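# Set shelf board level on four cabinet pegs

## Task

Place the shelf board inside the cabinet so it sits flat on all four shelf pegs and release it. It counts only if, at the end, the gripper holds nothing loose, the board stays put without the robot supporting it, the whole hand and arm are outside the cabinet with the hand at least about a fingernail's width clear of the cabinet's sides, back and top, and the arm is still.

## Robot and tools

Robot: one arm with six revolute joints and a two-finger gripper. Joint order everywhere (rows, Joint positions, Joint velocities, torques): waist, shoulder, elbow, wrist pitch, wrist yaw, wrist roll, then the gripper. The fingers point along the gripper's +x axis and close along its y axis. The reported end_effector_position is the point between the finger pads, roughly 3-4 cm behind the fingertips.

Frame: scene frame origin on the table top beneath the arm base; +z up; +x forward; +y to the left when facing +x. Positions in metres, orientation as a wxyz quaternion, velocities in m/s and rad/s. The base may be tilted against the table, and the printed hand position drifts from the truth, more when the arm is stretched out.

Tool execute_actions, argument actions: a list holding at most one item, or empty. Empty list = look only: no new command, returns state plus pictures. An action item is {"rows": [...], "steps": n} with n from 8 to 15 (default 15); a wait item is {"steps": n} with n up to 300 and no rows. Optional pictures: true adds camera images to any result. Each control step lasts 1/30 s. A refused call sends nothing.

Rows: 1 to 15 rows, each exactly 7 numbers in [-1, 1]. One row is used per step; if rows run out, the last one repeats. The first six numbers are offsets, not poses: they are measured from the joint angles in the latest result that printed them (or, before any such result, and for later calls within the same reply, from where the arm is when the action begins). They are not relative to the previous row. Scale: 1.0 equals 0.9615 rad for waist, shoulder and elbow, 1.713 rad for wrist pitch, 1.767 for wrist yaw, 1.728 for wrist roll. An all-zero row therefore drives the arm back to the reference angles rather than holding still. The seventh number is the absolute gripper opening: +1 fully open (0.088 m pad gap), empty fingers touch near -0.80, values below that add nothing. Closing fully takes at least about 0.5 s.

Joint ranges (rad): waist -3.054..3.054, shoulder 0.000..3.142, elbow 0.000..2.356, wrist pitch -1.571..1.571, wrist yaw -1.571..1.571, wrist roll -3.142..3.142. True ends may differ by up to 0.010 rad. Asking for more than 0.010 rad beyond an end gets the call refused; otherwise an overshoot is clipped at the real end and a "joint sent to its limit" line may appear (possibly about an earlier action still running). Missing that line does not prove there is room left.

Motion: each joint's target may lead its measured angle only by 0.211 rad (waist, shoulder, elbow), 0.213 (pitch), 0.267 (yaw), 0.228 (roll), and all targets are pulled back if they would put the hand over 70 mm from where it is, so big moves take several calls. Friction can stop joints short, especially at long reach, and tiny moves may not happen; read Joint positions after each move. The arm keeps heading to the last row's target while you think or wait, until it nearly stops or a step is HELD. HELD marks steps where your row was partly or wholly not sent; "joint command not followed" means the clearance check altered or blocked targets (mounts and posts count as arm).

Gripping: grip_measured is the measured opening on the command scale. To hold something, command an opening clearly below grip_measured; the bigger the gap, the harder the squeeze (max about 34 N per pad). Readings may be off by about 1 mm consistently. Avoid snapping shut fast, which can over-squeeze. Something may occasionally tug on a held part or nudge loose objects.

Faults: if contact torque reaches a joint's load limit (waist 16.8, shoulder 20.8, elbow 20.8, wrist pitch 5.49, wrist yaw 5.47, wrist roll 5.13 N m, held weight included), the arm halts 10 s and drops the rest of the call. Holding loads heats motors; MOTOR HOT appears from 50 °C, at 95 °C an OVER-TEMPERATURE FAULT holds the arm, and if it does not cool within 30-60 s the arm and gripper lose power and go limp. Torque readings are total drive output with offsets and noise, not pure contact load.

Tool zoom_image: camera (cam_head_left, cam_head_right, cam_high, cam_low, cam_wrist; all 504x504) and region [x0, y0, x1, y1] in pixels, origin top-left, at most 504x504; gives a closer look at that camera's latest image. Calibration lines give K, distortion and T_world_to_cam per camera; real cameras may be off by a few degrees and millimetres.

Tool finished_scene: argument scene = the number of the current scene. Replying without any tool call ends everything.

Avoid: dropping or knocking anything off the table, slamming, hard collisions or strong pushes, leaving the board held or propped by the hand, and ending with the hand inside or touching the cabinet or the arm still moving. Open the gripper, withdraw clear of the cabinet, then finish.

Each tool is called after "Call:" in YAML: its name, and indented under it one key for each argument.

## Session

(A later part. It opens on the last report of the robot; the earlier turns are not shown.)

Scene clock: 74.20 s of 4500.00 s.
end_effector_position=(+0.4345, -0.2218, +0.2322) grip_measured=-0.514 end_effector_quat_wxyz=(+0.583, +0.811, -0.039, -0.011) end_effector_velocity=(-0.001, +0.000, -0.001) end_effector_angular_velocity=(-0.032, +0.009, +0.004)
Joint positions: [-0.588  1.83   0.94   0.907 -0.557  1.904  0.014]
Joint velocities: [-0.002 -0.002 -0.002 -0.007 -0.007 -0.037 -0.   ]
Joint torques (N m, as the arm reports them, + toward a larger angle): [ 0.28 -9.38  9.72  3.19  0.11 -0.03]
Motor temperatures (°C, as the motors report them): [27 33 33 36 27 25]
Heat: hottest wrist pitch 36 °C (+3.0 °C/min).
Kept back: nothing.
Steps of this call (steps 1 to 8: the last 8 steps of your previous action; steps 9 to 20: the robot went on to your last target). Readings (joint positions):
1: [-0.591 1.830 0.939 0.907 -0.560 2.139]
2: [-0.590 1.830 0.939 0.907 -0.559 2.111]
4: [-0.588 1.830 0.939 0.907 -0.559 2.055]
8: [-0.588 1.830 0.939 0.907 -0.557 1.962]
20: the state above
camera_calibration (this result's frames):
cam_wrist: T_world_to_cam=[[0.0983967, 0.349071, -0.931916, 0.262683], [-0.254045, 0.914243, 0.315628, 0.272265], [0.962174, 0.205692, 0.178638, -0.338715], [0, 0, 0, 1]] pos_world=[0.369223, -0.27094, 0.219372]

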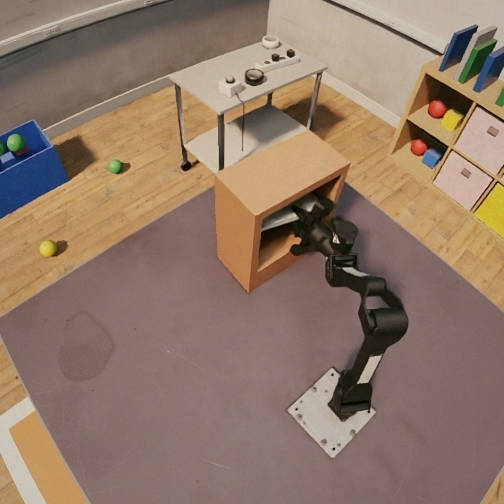

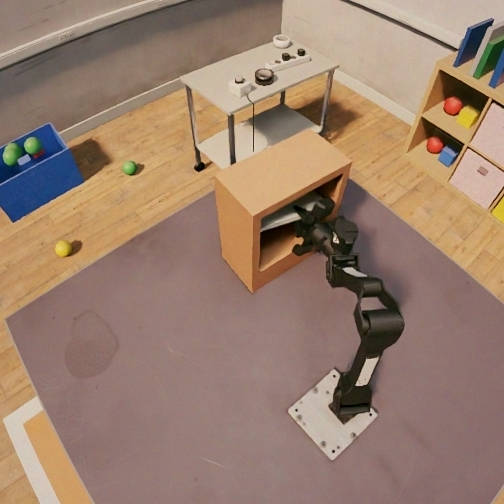

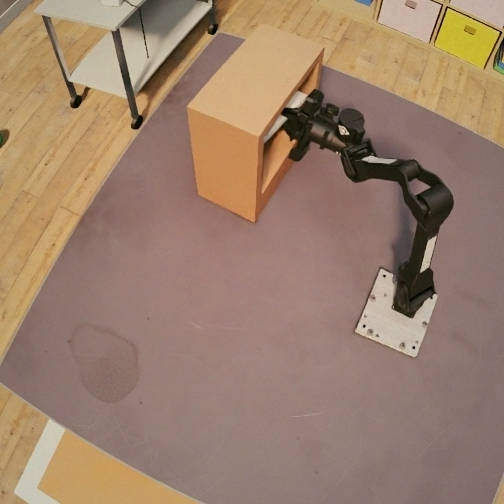

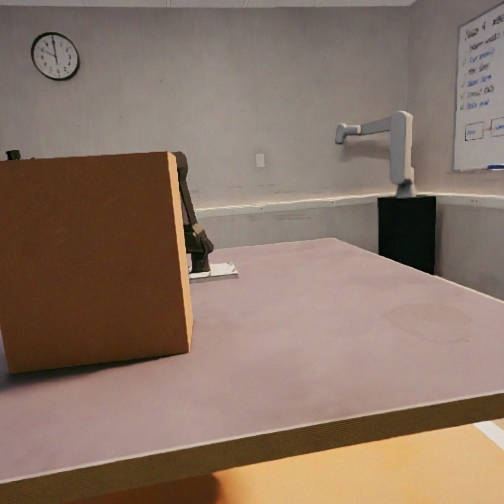

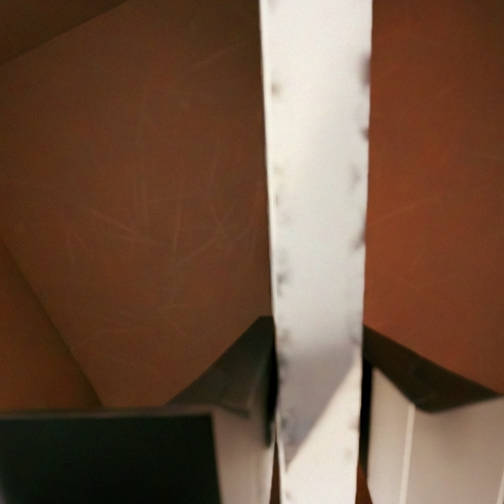

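Call:
execute_actions:
  actions:
    - {"rows": [[0,-0.0014,0.008,0.0091,0,-0.0035,-0.9],[0,0.0036,0.0022,0.0135,0,-0.0099,-0.9],[0,0.0113,-0.0022,0.0202,0,-0.0199,-0.9],[0,0.0215,-0.0077,0.0288,0,-0.0328,-0.9],[0,0.0336,-0.0139,0.0389,0,-0.048,-0.9],[0,0.0473,-0.0204,0.0501,0,-0.0647,-0.9],[0,0.0622,-0.0269,0.0618,0,-0.0824,-0.9],[0,0.0777,-0.0331,0.0737,0,-0.1005,-0.9],[0,0.0933,-0.0387,0.0854,0,-0.1182,-0.9],[0,0.1083,-0.0437,0.0964,0,-0.1349,-0.9],[0,0.1222,-0.0479,0.1064,0,-0.15,-0.9],[0,0.1342,-0.0512,0.1148,0,-0.1629,-0.9],[0,0.1437,-0.0536,0.1214,0,-0.1729,-0.9],[0,0.1498,-0.0551,0.1256,0,-0.1794,-0.9],[0,0.1521,-0.0556,0.1271,0,-0.1817,-0.9]], "steps": 15}

Call:
execute_actions:
  actions:
    - {"steps": 22}
  pictures: true

Scene clock: 76.30 s of 4500.00 s.
end_effector_position=(+0.4353, -0.2223, +0.2280) grip_measured=-0.514 end_effector_quat_wxyz=(+0.617, +0.786, -0.043, -0.006) end_effector_velocity=(+0.003, +0.000, -0.082) end_effector_angular_velocity=(-0.663, +0.011, -0.009)
Joint positions: [-0.588  1.853  0.931  0.959 -0.557  1.831  0.014]
Joint velocities: [-0.002  0.247 -0.125  0.418 -0.022 -0.637 -0.   ]
Joint torques (N m, as the arm reports them, + toward a larger angle): [ 0.05 -7.49  6.47  2.88  0.07 -0.07]
Motor temperatures (°C, as the motors report them): [27 33 33 37 27 25]
Heat: hottest wrist pitch 37 °C (+4.0 °C/min).
Steps of this call (steps 1 to 15: the robot went on to your last target; steps 16 to 56: nothing new was sent; steps 57 to 63: the first 7 steps of this action). Readings (joint positions):
57: [-0.588 1.830 0.940 0.907 -0.557 1.901]
58: [-0.588 1.831 0.940 0.909 -0.557 1.898]
60: [-0.588 1.836 0.939 0.922 -0.557 1.882]
63: the state above

Scene clock: 77.03 s of 4500.00 s.
end_effector_position=(+0.4359, -0.2223, +0.1793) grip_measured=-0.514 end_effector_quat_wxyz=(+0.701, +0.712, -0.035, -0.019) end_effector_velocity=(-0.001, +0.003, +0.005) end_effector_angular_velocity=(-0.035, -0.016, +0.019)
Joint positions: [-0.588  1.979  0.879  1.111 -0.557  1.593  0.014]
Joint velocities: [-0.002 -0.002 -0.002  0.022 -0.022 -0.022 -0.   ]
Joint torques (N m, as the arm reports them, + toward a larger angle): [-0.01 -9.    6.88  3.25  0.03 -0.07]
Motor temperatures (°C, as the motors report them): [27 34 33 37 27 25]
Heat: hottest wrist pitch 37 °C (+4.1 °C/min).
Kept back: nothing.
Steps of this call (steps 1 to 8: the last 8 steps of your previous action; steps 9 to 22: the robot went on to your last target). Readings (joint positions):
1: [-0.588 1.863 0.927 0.974 -0.557 1.808]
2: [-0.588 1.875 0.921 0.990 -0.557 1.783]
4: [-0.588 1.902 0.909 1.022 -0.557 1.731]
8: [-0.588 1.955 0.888 1.073 -0.557 1.646]
22: the state above
camera_calibration (this result's frames):
cam_wrist: T_world_to_cam=[[0.0718436, 0.0508256, -0.99612, 0.170269], [-0.241629, 0.969839, 0.0320575, 0.347633], [0.967705, 0.238389, 0.0819576, -0.308383], [0, 0, 0, 1]] pos_world=[0.37019, -0.272287, 0.183739]

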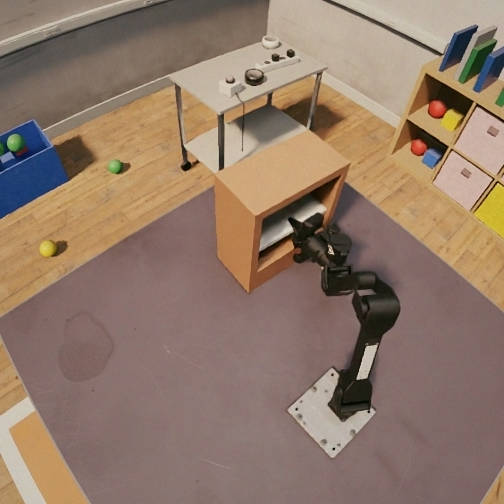

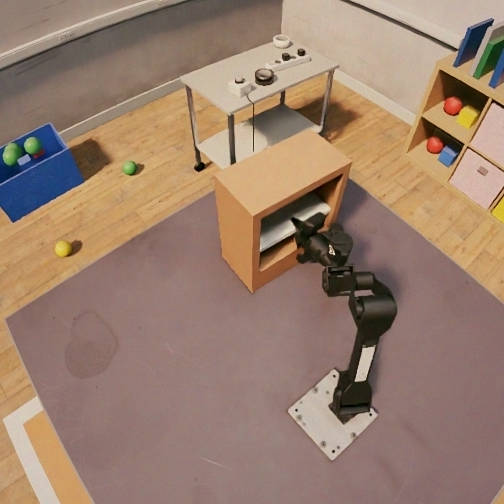

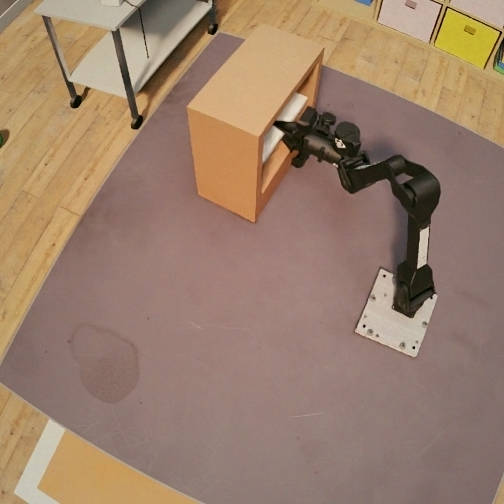

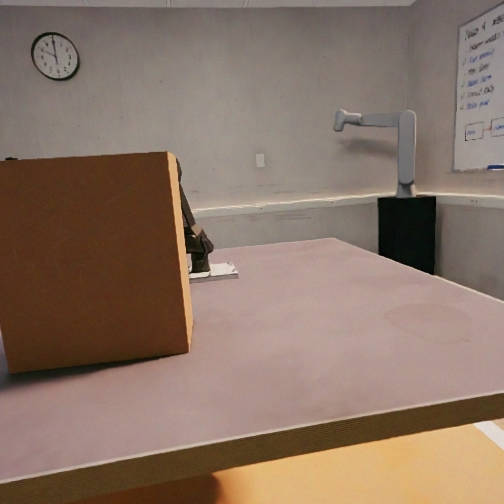

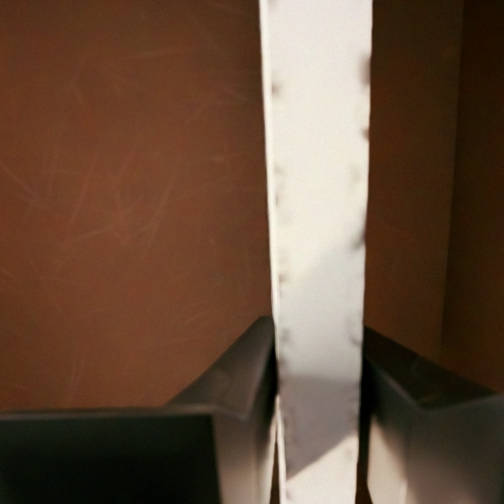

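Call:
zoom_image:
  camera: "cam_wrist"
  region: [250, 0, 504, 120]

Call:
zoom_image:
  camera: "cam_wrist"
  region: [250, 260, 504, 380]

Region (250, 0, 504, 120) of cam_wrist's 504x504 image, scaled by 1.984, with more detail than that image has; it fills the top 238 rows of this view, and the rest is white.

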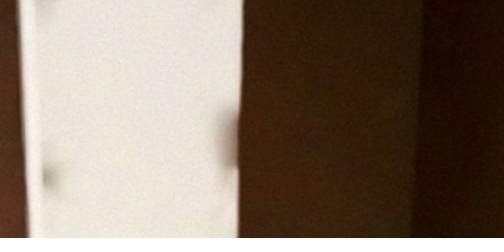

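Region (250, 260, 504, 380) of cam_wrist's 504x504 image, scaled by 1.984, with more detail than that image has; it fills the top 238 rows of this view, and the rest is white.

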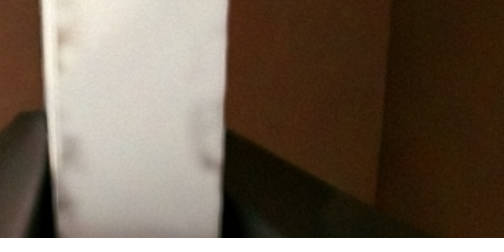

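Call:
execute_actions:
  actions:
    - {"rows": [[0,-0.0018,0.007,0.0084,0,-0.003,-0.9],[0,0.0009,0.0065,0.01,0,-0.006,-0.9],[0,0.0049,0.0057,0.0125,0,-0.009,-0.9],[0,0.0098,0.0047,0.0155,0,-0.012,-0.9],[0,0.0148,0.0037,0.0185,0,-0.015,-0.9],[0,0.0192,0.0028,0.0212,0,-0.017,-0.9],[0,0.0233,0.002,0.0236,0,-0.018,-0.9],[0,0.0264,0.0014,0.0255,0,-0.018,-0.9],[0,0.0291,0.0008,0.0272,0,-0.018,-0.9],[0,0.0313,0.0004,0.0285,0,-0.018,-0.9],[0,0.0336,0,0.0299,0,-0.018,-0.9],[0,0.0358,-0.0005,0.0313,0,-0.018,-0.9],[0,0.038,-0.001,0.0326,0,-0.018,-0.9],[0,0.0398,-0.0013,0.0337,0,-0.018,-0.9],[0,0.0416,-0.0017,0.0348,0,-0.018,-0.9]], "steps": 15}

Call:
execute_actions:
  actions:
    - {"steps": 18}

Scene clock: 80.13 s of 4500.00 s.
end_effector_position=(+0.4363, -0.2226, +0.1772) grip_measured=-0.514 end_effector_quat_wxyz=(+0.709, +0.704, -0.036, -0.017) end_effector_velocity=(+0.002, -0.007, -0.026) end_effector_angular_velocity=(-0.084, +0.000, -0.017)
Joint positions: [-0.588  1.991  0.878  1.128 -0.557  1.573  0.014]
Joint velocities: [-0.007  0.1   -0.002  0.11   0.007 -0.081 -0.   ]
Joint torques (N m, as the arm reports them, + toward a larger angle): [-0.01 -8.7   6.28  3.18  0.02 -0.12]
Motor temperatures (°C, as the motors report them): [27 34 33 38 27 25]
Heat: hottest wrist pitch 38 °C (+5.1 °C/min).
Steps of this call (steps 1 to 15: the robot went on to your last target; steps 16 to 86: nothing new was sent; steps 87 to 93: the first 7 steps of this action). Readings (joint positions):
87: [-0.588 1.980 0.878 1.112 -0.557 1.590]
88: [-0.588 1.980 0.878 1.113 -0.557 1.589]
90: [-0.588 1.982 0.878 1.117 -0.557 1.583]
93: the state above

Scene clock: 80.73 s of 4500.00 s.
end_effector_position=(+0.4366, -0.2227, +0.1668) grip_measured=-0.514 end_effector_quat_wxyz=(+0.711, +0.702, -0.034, -0.019) end_effector_velocity=(-0.001, -0.002, +0.001) end_effector_angular_velocity=(-0.021, +0.004, -0.000)
Joint positions: [-0.588  2.021  0.872  1.157 -0.557  1.563  0.014]
Joint velocities: [-0.007 -0.002  0.002 -0.007 -0.007 -0.022 -0.   ]
Joint torques (N m, as the arm reports them, + toward a larger angle): [ 0.12 -8.91  6.42  3.26  0.01 -0.05]
Motor temperatures (°C, as the motors report them): [27 34 33 38 27 25]
Heat: hottest wrist pitch 38 °C (+5.0 °C/min).
Kept back: nothing.
Steps of this call (steps 1 to 8: the last 8 steps of your previous action; steps 9 to 18: the robot went on to your last target). Readings (joint positions):
1: [-0.588 1.994 0.878 1.131 -0.557 1.571]
2: [-0.588 1.998 0.878 1.134 -0.557 1.569]
4: [-0.588 2.005 0.876 1.139 -0.557 1.566]
8: [-0.588 2.016 0.873 1.149 -0.557 1.564]
18: the state above

Call:
execute_actions:
  actions:
    - {"rows": [[0,0,0.005,0.0085,0,0,-0.9],[0,0.002,0.0045,0.0095,0,0,-0.9],[0,0.004,0.004,0.0105,0,0,-0.9],[0,0.006,0.0035,0.0115,0,0,-0.9],[0,0.008,0.003,0.0125,0,0,-0.9],[0,0.01,0.0025,0.0135,0,0,-0.9],[0,0.012,0.002,0.0145,0,0,-0.9],[0,0.0135,0.002,0.0155,0,0,-0.9],[0,0.015,0.002,0.0163,0,0,-0.9],[0,0.016,0.002,0.017,0,0,-0.9]], "steps": 10}

Call:
execute_actions:
  actions:
    - {"steps": 16}

Scene clock: 81.10 s of 4500.00 s.
end_effector_position=(+0.4366, -0.2227, +0.1664) grip_measured=-0.514 end_effector_quat_wxyz=(+0.711, +0.702, -0.034, -0.019) end_effector_velocity=(-0.001, -0.002, -0.005) end_effector_angular_velocity=(-0.009, -0.001, -0.000)
Joint positions: [-0.588  2.022  0.872  1.159 -0.557  1.563  0.014]
Joint velocities: [-0.007  0.017 -0.002  0.022 -0.007 -0.007 -0.   ]
Joint torques (N m, as the arm reports them, + toward a larger angle): [ 0.12 -9.05  6.33  3.19  0.03 -0.06]
Motor temperatures (°C, as the motors report them): [27 34 33 38 27 25]
Heat: hottest wrist pitch 38 °C (+4.1 °C/min).
Steps of this call (steps 1 to 9: the robot went on to your last target; steps 10 to 11: the first 2 steps of this action). Readings (joint positions):
10: [-0.588 2.022 0.872 1.158 -0.557 1.563]
11: the state above

Scene clock: 81.63 s of 4500.00 s.
end_effector_position=(+0.4368, -0.2228, +0.1636) grip_measured=-0.514 end_effector_quat_wxyz=(+0.711, +0.702, -0.035, -0.019) end_effector_velocity=(-0.001, +0.000, -0.006) end_effector_angular_velocity=(+0.023, +0.021, +0.005)
Joint positions: [-0.588  2.034  0.871  1.175 -0.557  1.564  0.014]
Joint velocities: [-0.002  0.002 -0.002 -0.022 -0.007  0.007 -0.   ]
Joint torques (N m, as the arm reports them, + toward a larger angle): [-0.02 -8.61  6.13  3.04  0.01 -0.1 ]
Motor temperatures (°C, as the motors report them): [27 34 33 38 27 25]
Heat: hottest wrist pitch 38 °C (+4.0 °C/min).
Kept back: nothing.
Steps of this call (steps 1 to 8: the last 8 steps of your previous action; steps 9 to 16: the robot went on to your last target). Readings (joint positions):
1: [-0.588 2.023 0.872 1.160 -0.557 1.563]
2: [-0.588 2.024 0.872 1.161 -0.557 1.563]
4: [-0.588 2.027 0.872 1.164 -0.557 1.563]
8: [-0.588 2.032 0.871 1.171 -0.557 1.564]
16: the state above

Call:
execute_actions:
  actions:
    - {"rows": [[0,0.004,0.002,0.0055,0,0,-0.9],[0,0.005,0.001,0.0045,0,0,-0.9],[0,0.006,0,0.0035,0,0,-0.9],[0,0.007,0,0.0025,0,0,-0.85],[0,0.008,0,0.0015,0,0,-0.8],[0,0.008,0,0.0005,0,0,-0.75],[0,0.008,0,0,0,0,-0.7],[0,0.008,0,0,0,0,-0.65],[0,0.008,0,0,0,0,-0.6],[0,0.008,0,0,0,0,-0.56],[0,0.006,0,0,0,0,-0.52],[0,0.005,0,0,0,0,-0.48],[0,0.004,0,0,0,0,-0.43],[0,0.004,0,0,0,0,-0.36],[0,0.004,0,0,0,0,-0.28]], "steps": 15}

Call:
execute_actions:
  actions:
    - {"rows": [[0,0,0,0,0,0,-0.2],[0,0,0,0,0,0,-0.15]], "steps": 13}
  pictures: true

Scene clock: 82.50 s of 4500.00 s.
end_effector_position=(+0.4369, -0.2229, +0.1625) grip_measured=-0.514 end_effector_quat_wxyz=(+0.710, +0.704, -0.034, -0.019) end_effector_velocity=(-0.001, -0.002, -0.007) end_effector_angular_velocity=(+0.015, +0.030, -0.010)
Joint positions: [-0.588  2.036  0.871  1.174 -0.557  1.567  0.014]
Joint velocities: [-0.002 -0.002 -0.002 -0.037  0.007 -0.007  0.   ]
Joint torques (N m, as the arm reports them, + toward a larger angle): [ 0.07 -8.12  5.81  2.61  0.04 -0.15]
Motor temperatures (°C, as the motors report them): [27 34 33 38 27 25]
Heat: hottest wrist pitch 38 °C (+5.0 °C/min).
Steps of this call (steps 1 to 15: the robot went on to your last target; steps 16 to 19: nothing new was sent; steps 20 to 26: the first 7 steps of this action). Readings (joint positions):
20: [-0.588 2.035 0.871 1.176 -0.557 1.564]
21: [-0.588 2.035 0.871 1.176 -0.557 1.564]
23: [-0.588 2.036 0.871 1.176 -0.557 1.565]
26: the state above

Scene clock: 82.93 s of 4500.00 s.
end_effector_position=(+0.4369, -0.2229, +0.1621) grip_measured=-0.237 end_effector_quat_wxyz=(+0.709, +0.704, -0.033, -0.020) end_effector_velocity=(-0.001, +0.000, -0.004) end_effector_angular_velocity=(+0.006, +0.018, +0.005)
Joint positions: [-0.588  2.037  0.871  1.173 -0.557  1.567  0.027]
Joint velocities: [-0.002 -0.002 -0.002 -0.022 -0.007 -0.007  0.034]
Joint torques (N m, as the arm reports them, + toward a larger angle): [ 0.   -8.67  5.78  2.19  0.04 -0.07]
Motor temperatures (°C, as the motors report them): [27 34 33 38 27 25]
Heat: hottest wrist pitch 38 °C (+5.0 °C/min).
Steps of this call (steps 1 to 8: the last 8 steps of your previous action; steps 9 to 13: the first 5 steps of this action, its rows measured from where the robot was after step 8). Readings (joint positions):
8: [-0.588 2.036 0.871 1.172 -0.557 1.567]
9: [-0.588 2.036 0.871 1.173 -0.557 1.567]
10: [-0.588 2.037 0.871 1.174 -0.557 1.567]
12: [-0.588 2.037 0.871 1.174 -0.557 1.567]
13: the state above
camera_calibration (this result's frames):
cam_wrist: T_world_to_cam=[[0.0675188, 0.0275685, -0.997337, 0.149962], [-0.241052, 0.970455, 0.0105065, 0.35235], [0.968161, 0.239701, 0.0721694, -0.306125], [0, 0, 0, 1]] pos_world=[0.371187, -0.272696, 0.167953]

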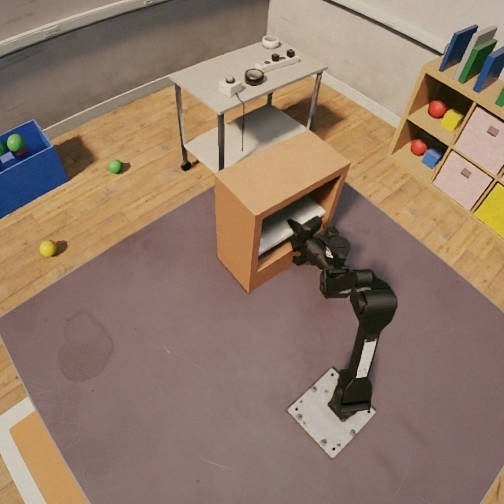

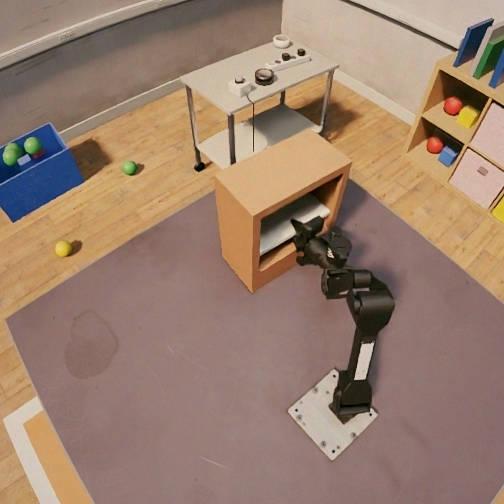

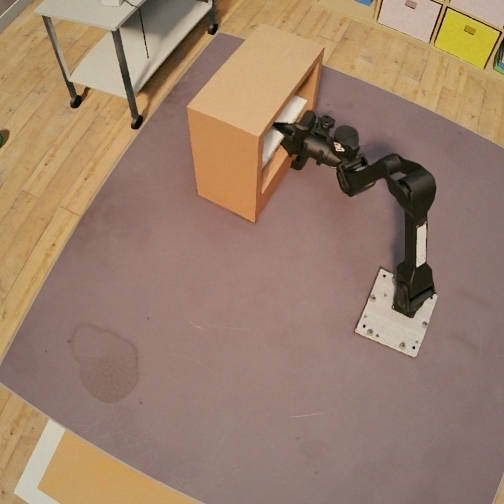

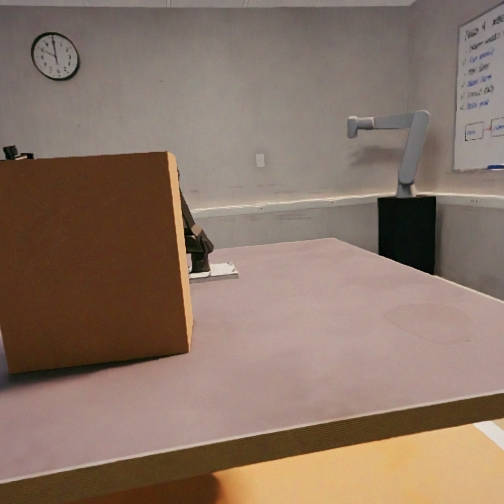

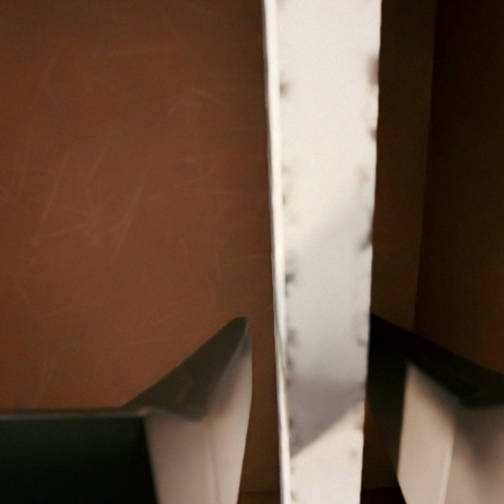

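Call:
execute_actions:
  actions:
    - {"rows": [[-0.0064,-0.0138,-0.0129,0.0023,-0.0029,0,-0.15],[-0.0113,-0.0207,-0.0258,0.0047,-0.0056,0,-0.15],[-0.0192,-0.0311,-0.0454,0.009,-0.0099,0,-0.15],[-0.0297,-0.0445,-0.0706,0.0149,-0.0156,0,-0.15],[-0.0425,-0.06,-0.0996,0.0219,-0.0226,0,-0.15],[-0.0574,-0.0771,-0.1311,0.0298,-0.0307,0,-0.15],[-0.0738,-0.0947,-0.1638,0.0381,-0.0396,0,-0.15],[-0.0913,-0.1125,-0.1965,0.0465,-0.0491,0,-0.15],[-0.1093,-0.1298,-0.2279,0.0546,-0.0589,0,-0.15],[-0.127,-0.1458,-0.2569,0.063,-0.0685,0,-0.15],[-0.1435,-0.1602,-0.2827,0.0706,-0.0775,0,-0.15],[-0.1581,-0.1722,-0.3043,0.0765,-0.0855,0,-0.15],[-0.1696,-0.1816,-0.3207,0.0811,-0.0917,0,-0.15],[-0.1772,-0.1875,-0.3314,0.0841,-0.0959,0,-0.15],[-0.1799,-0.1896,-0.3351,0.0852,-0.0973,0,-0.15]], "steps": 15}

Call:
execute_actions:
  actions:
    - {"steps": 26}
  pictures: true

Scene clock: 84.77 s of 4500.00 s.
end_effector_position=(+0.4185, -0.2201, +0.1574) grip_measured=-0.150 end_effector_quat_wxyz=(+0.707, +0.706, -0.028, -0.021) end_effector_velocity=(-0.192, +0.010, -0.026) end_effector_angular_velocity=(+0.019, +0.053, -0.005)
Joint positions: [-0.616  2.005  0.798  1.204 -0.591  1.567  0.032]
Joint velocities: [-0.32  -0.354 -0.706  0.286 -0.315 -0.022 -0.   ]
Joint torques (N m, as the arm reports them, + toward a larger angle): [ -0.78 -10.87   4.56   2.36  -0.05  -0.04]
Motor temperatures (°C, as the motors report them): [27 35 33 38 27 25]
Heat: hottest wrist pitch 38 °C (+5.0 °C/min).
Steps of this call (steps 1 to 8: the last 8 steps of your previous action; steps 9 to 15: the robot went on to your last target; steps 16 to 48: nothing new was sent; steps 49 to 55: the first 7 steps of this action). Readings (joint positions):
49: [-0.588 2.037 0.871 1.172 -0.557 1.567]
50: [-0.588 2.037 0.869 1.173 -0.557 1.567]
52: [-0.593 2.032 0.855 1.181 -0.565 1.567]
55: the state above

Scene clock: 85.63 s of 4500.00 s.
end_effector_position=(+0.3471, -0.2166, +0.1568) grip_measured=-0.150 end_effector_quat_wxyz=(+0.709, +0.705, -0.032, -0.021) end_effector_velocity=(-0.002, +0.001, -0.003) end_effector_angular_velocity=(+0.001, +0.009, +0.005)
Joint positions: [-0.757  1.869  0.557  1.316 -0.726  1.567  0.032]
Joint velocities: [-0.002 -0.002 -0.007 -0.007 -0.007 -0.007 -0.   ]
Joint torques (N m, as the arm reports them, + toward a larger angle): [-0.33 -8.37  4.34  2.18  0.01 -0.04]
Motor temperatures (°C, as the motors report them): [27 35 32 38 27 25]
Heat: hottest wrist pitch 38 °C (+5.0 °C/min).
Kept back: nothing.
Steps of this call (steps 1 to 8: the last 8 steps of your previous action; steps 9 to 26: the robot went on to your last target). Readings (joint positions):
1: [-0.628 1.992 0.773 1.214 -0.603 1.567]
2: [-0.642 1.977 0.747 1.226 -0.615 1.567]
4: [-0.672 1.947 0.693 1.250 -0.643 1.567]
8: [-0.729 1.897 0.607 1.291 -0.693 1.567]
26: the state above
camera_calibration (this result's frames):
cam_wrist: T_world_to_cam=[[0.0648772, 0.0286098, -0.997483, 0.151727], [-0.241403, 0.970349, 0.0121305, 0.324514], [0.968254, 0.240008, 0.06986, -0.219902], [0, 0, 0, 1]] pos_world=[0.281416, -0.266454, 0.162771]

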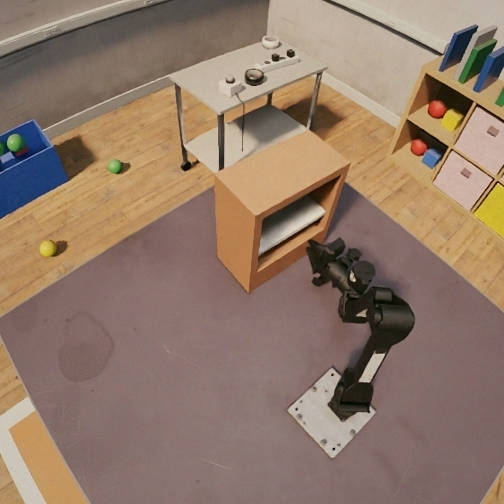

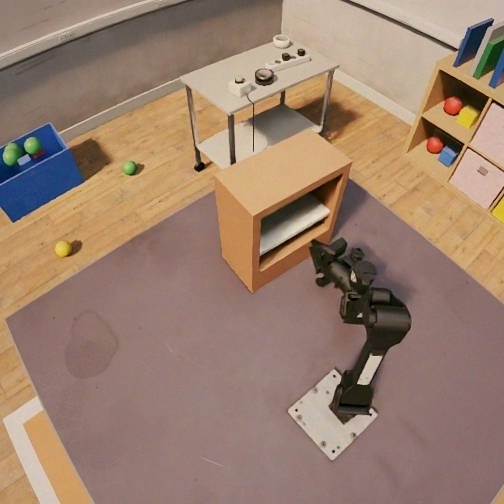

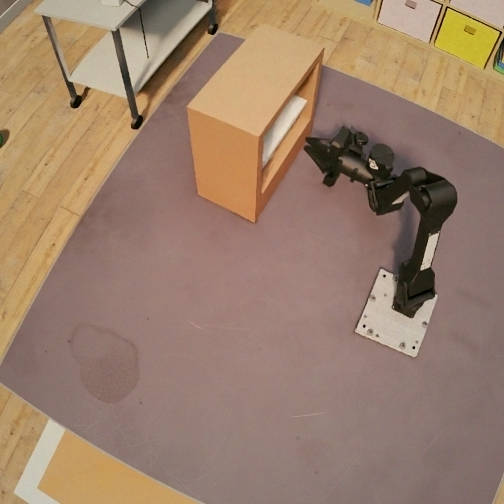

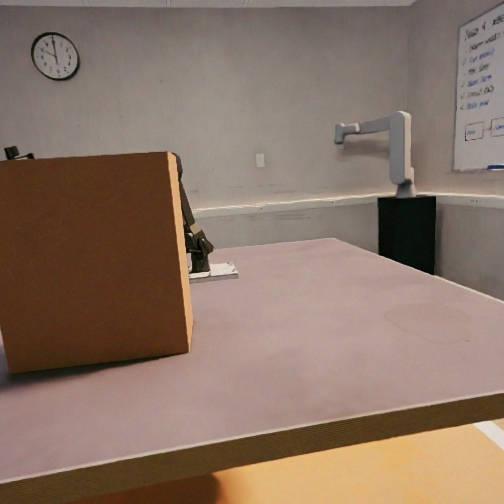

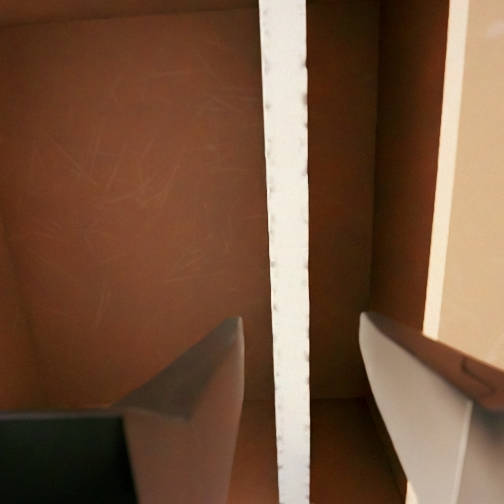

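Call:
zoom_image:
  camera: "cam_head_right"
  region: [240, 160, 370, 300]

Call:
execute_actions:
  actions:
    - {"steps": 10}

Region (240, 160, 370, 300) of cam_head_right's 504x504 image, scaled by 3.600, with more detail than that image has; it fills the left 468 columns of this view, and the rest is white.

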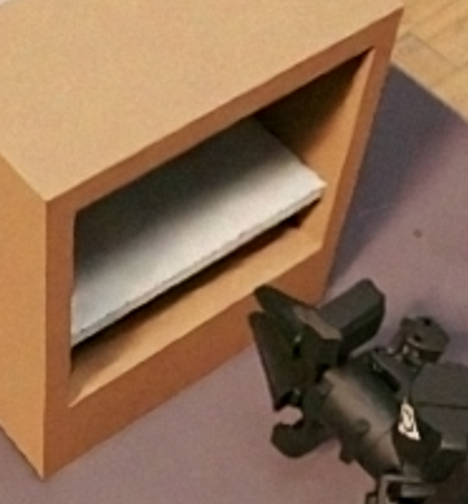

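Scene clock: 85.97 s of 4500.00 s.
end_effector_position=(+0.3470, -0.2167, +0.1568) grip_measured=-0.150 end_effector_quat_wxyz=(+0.709, +0.705, -0.033, -0.021) end_effector_velocity=(-0.001, +0.001, -0.001) end_effector_angular_velocity=(-0.002, +0.006, +0.005)
Joint positions: [-0.757  1.868  0.556  1.316 -0.726  1.567  0.032]
Joint velocities: [-0.002 -0.002 -0.002 -0.007 -0.007 -0.007 -0.   ]
Joint torques (N m, as the arm reports them, + toward a larger angle): [-0.32 -8.35  4.23  2.2  -0.03 -0.03]
Motor temperatures (°C, as the motors report them): [27 35 32 38 27 25]
Heat: hottest wrist pitch 38 °C (+5.0 °C/min).
Kept back: nothing.
Steps of this call (steps 1 to 10: the robot went on to your last target). Readings (joint positions):
1: [-0.757 1.868 0.557 1.316 -0.726 1.567]
2: [-0.757 1.868 0.556 1.316 -0.726 1.567]
4: [-0.757 1.868 0.556 1.316 -0.726 1.567]
8: [-0.757 1.868 0.556 1.316 -0.726 1.567]
10: the state above
The arm was judged still, so your last target was given up. Only a new action makes it travel on or press farther. Fingers that are still opening or closing keep moving.

Call:
finished_scene:
  scene: 2

The scene is finished: the task was done.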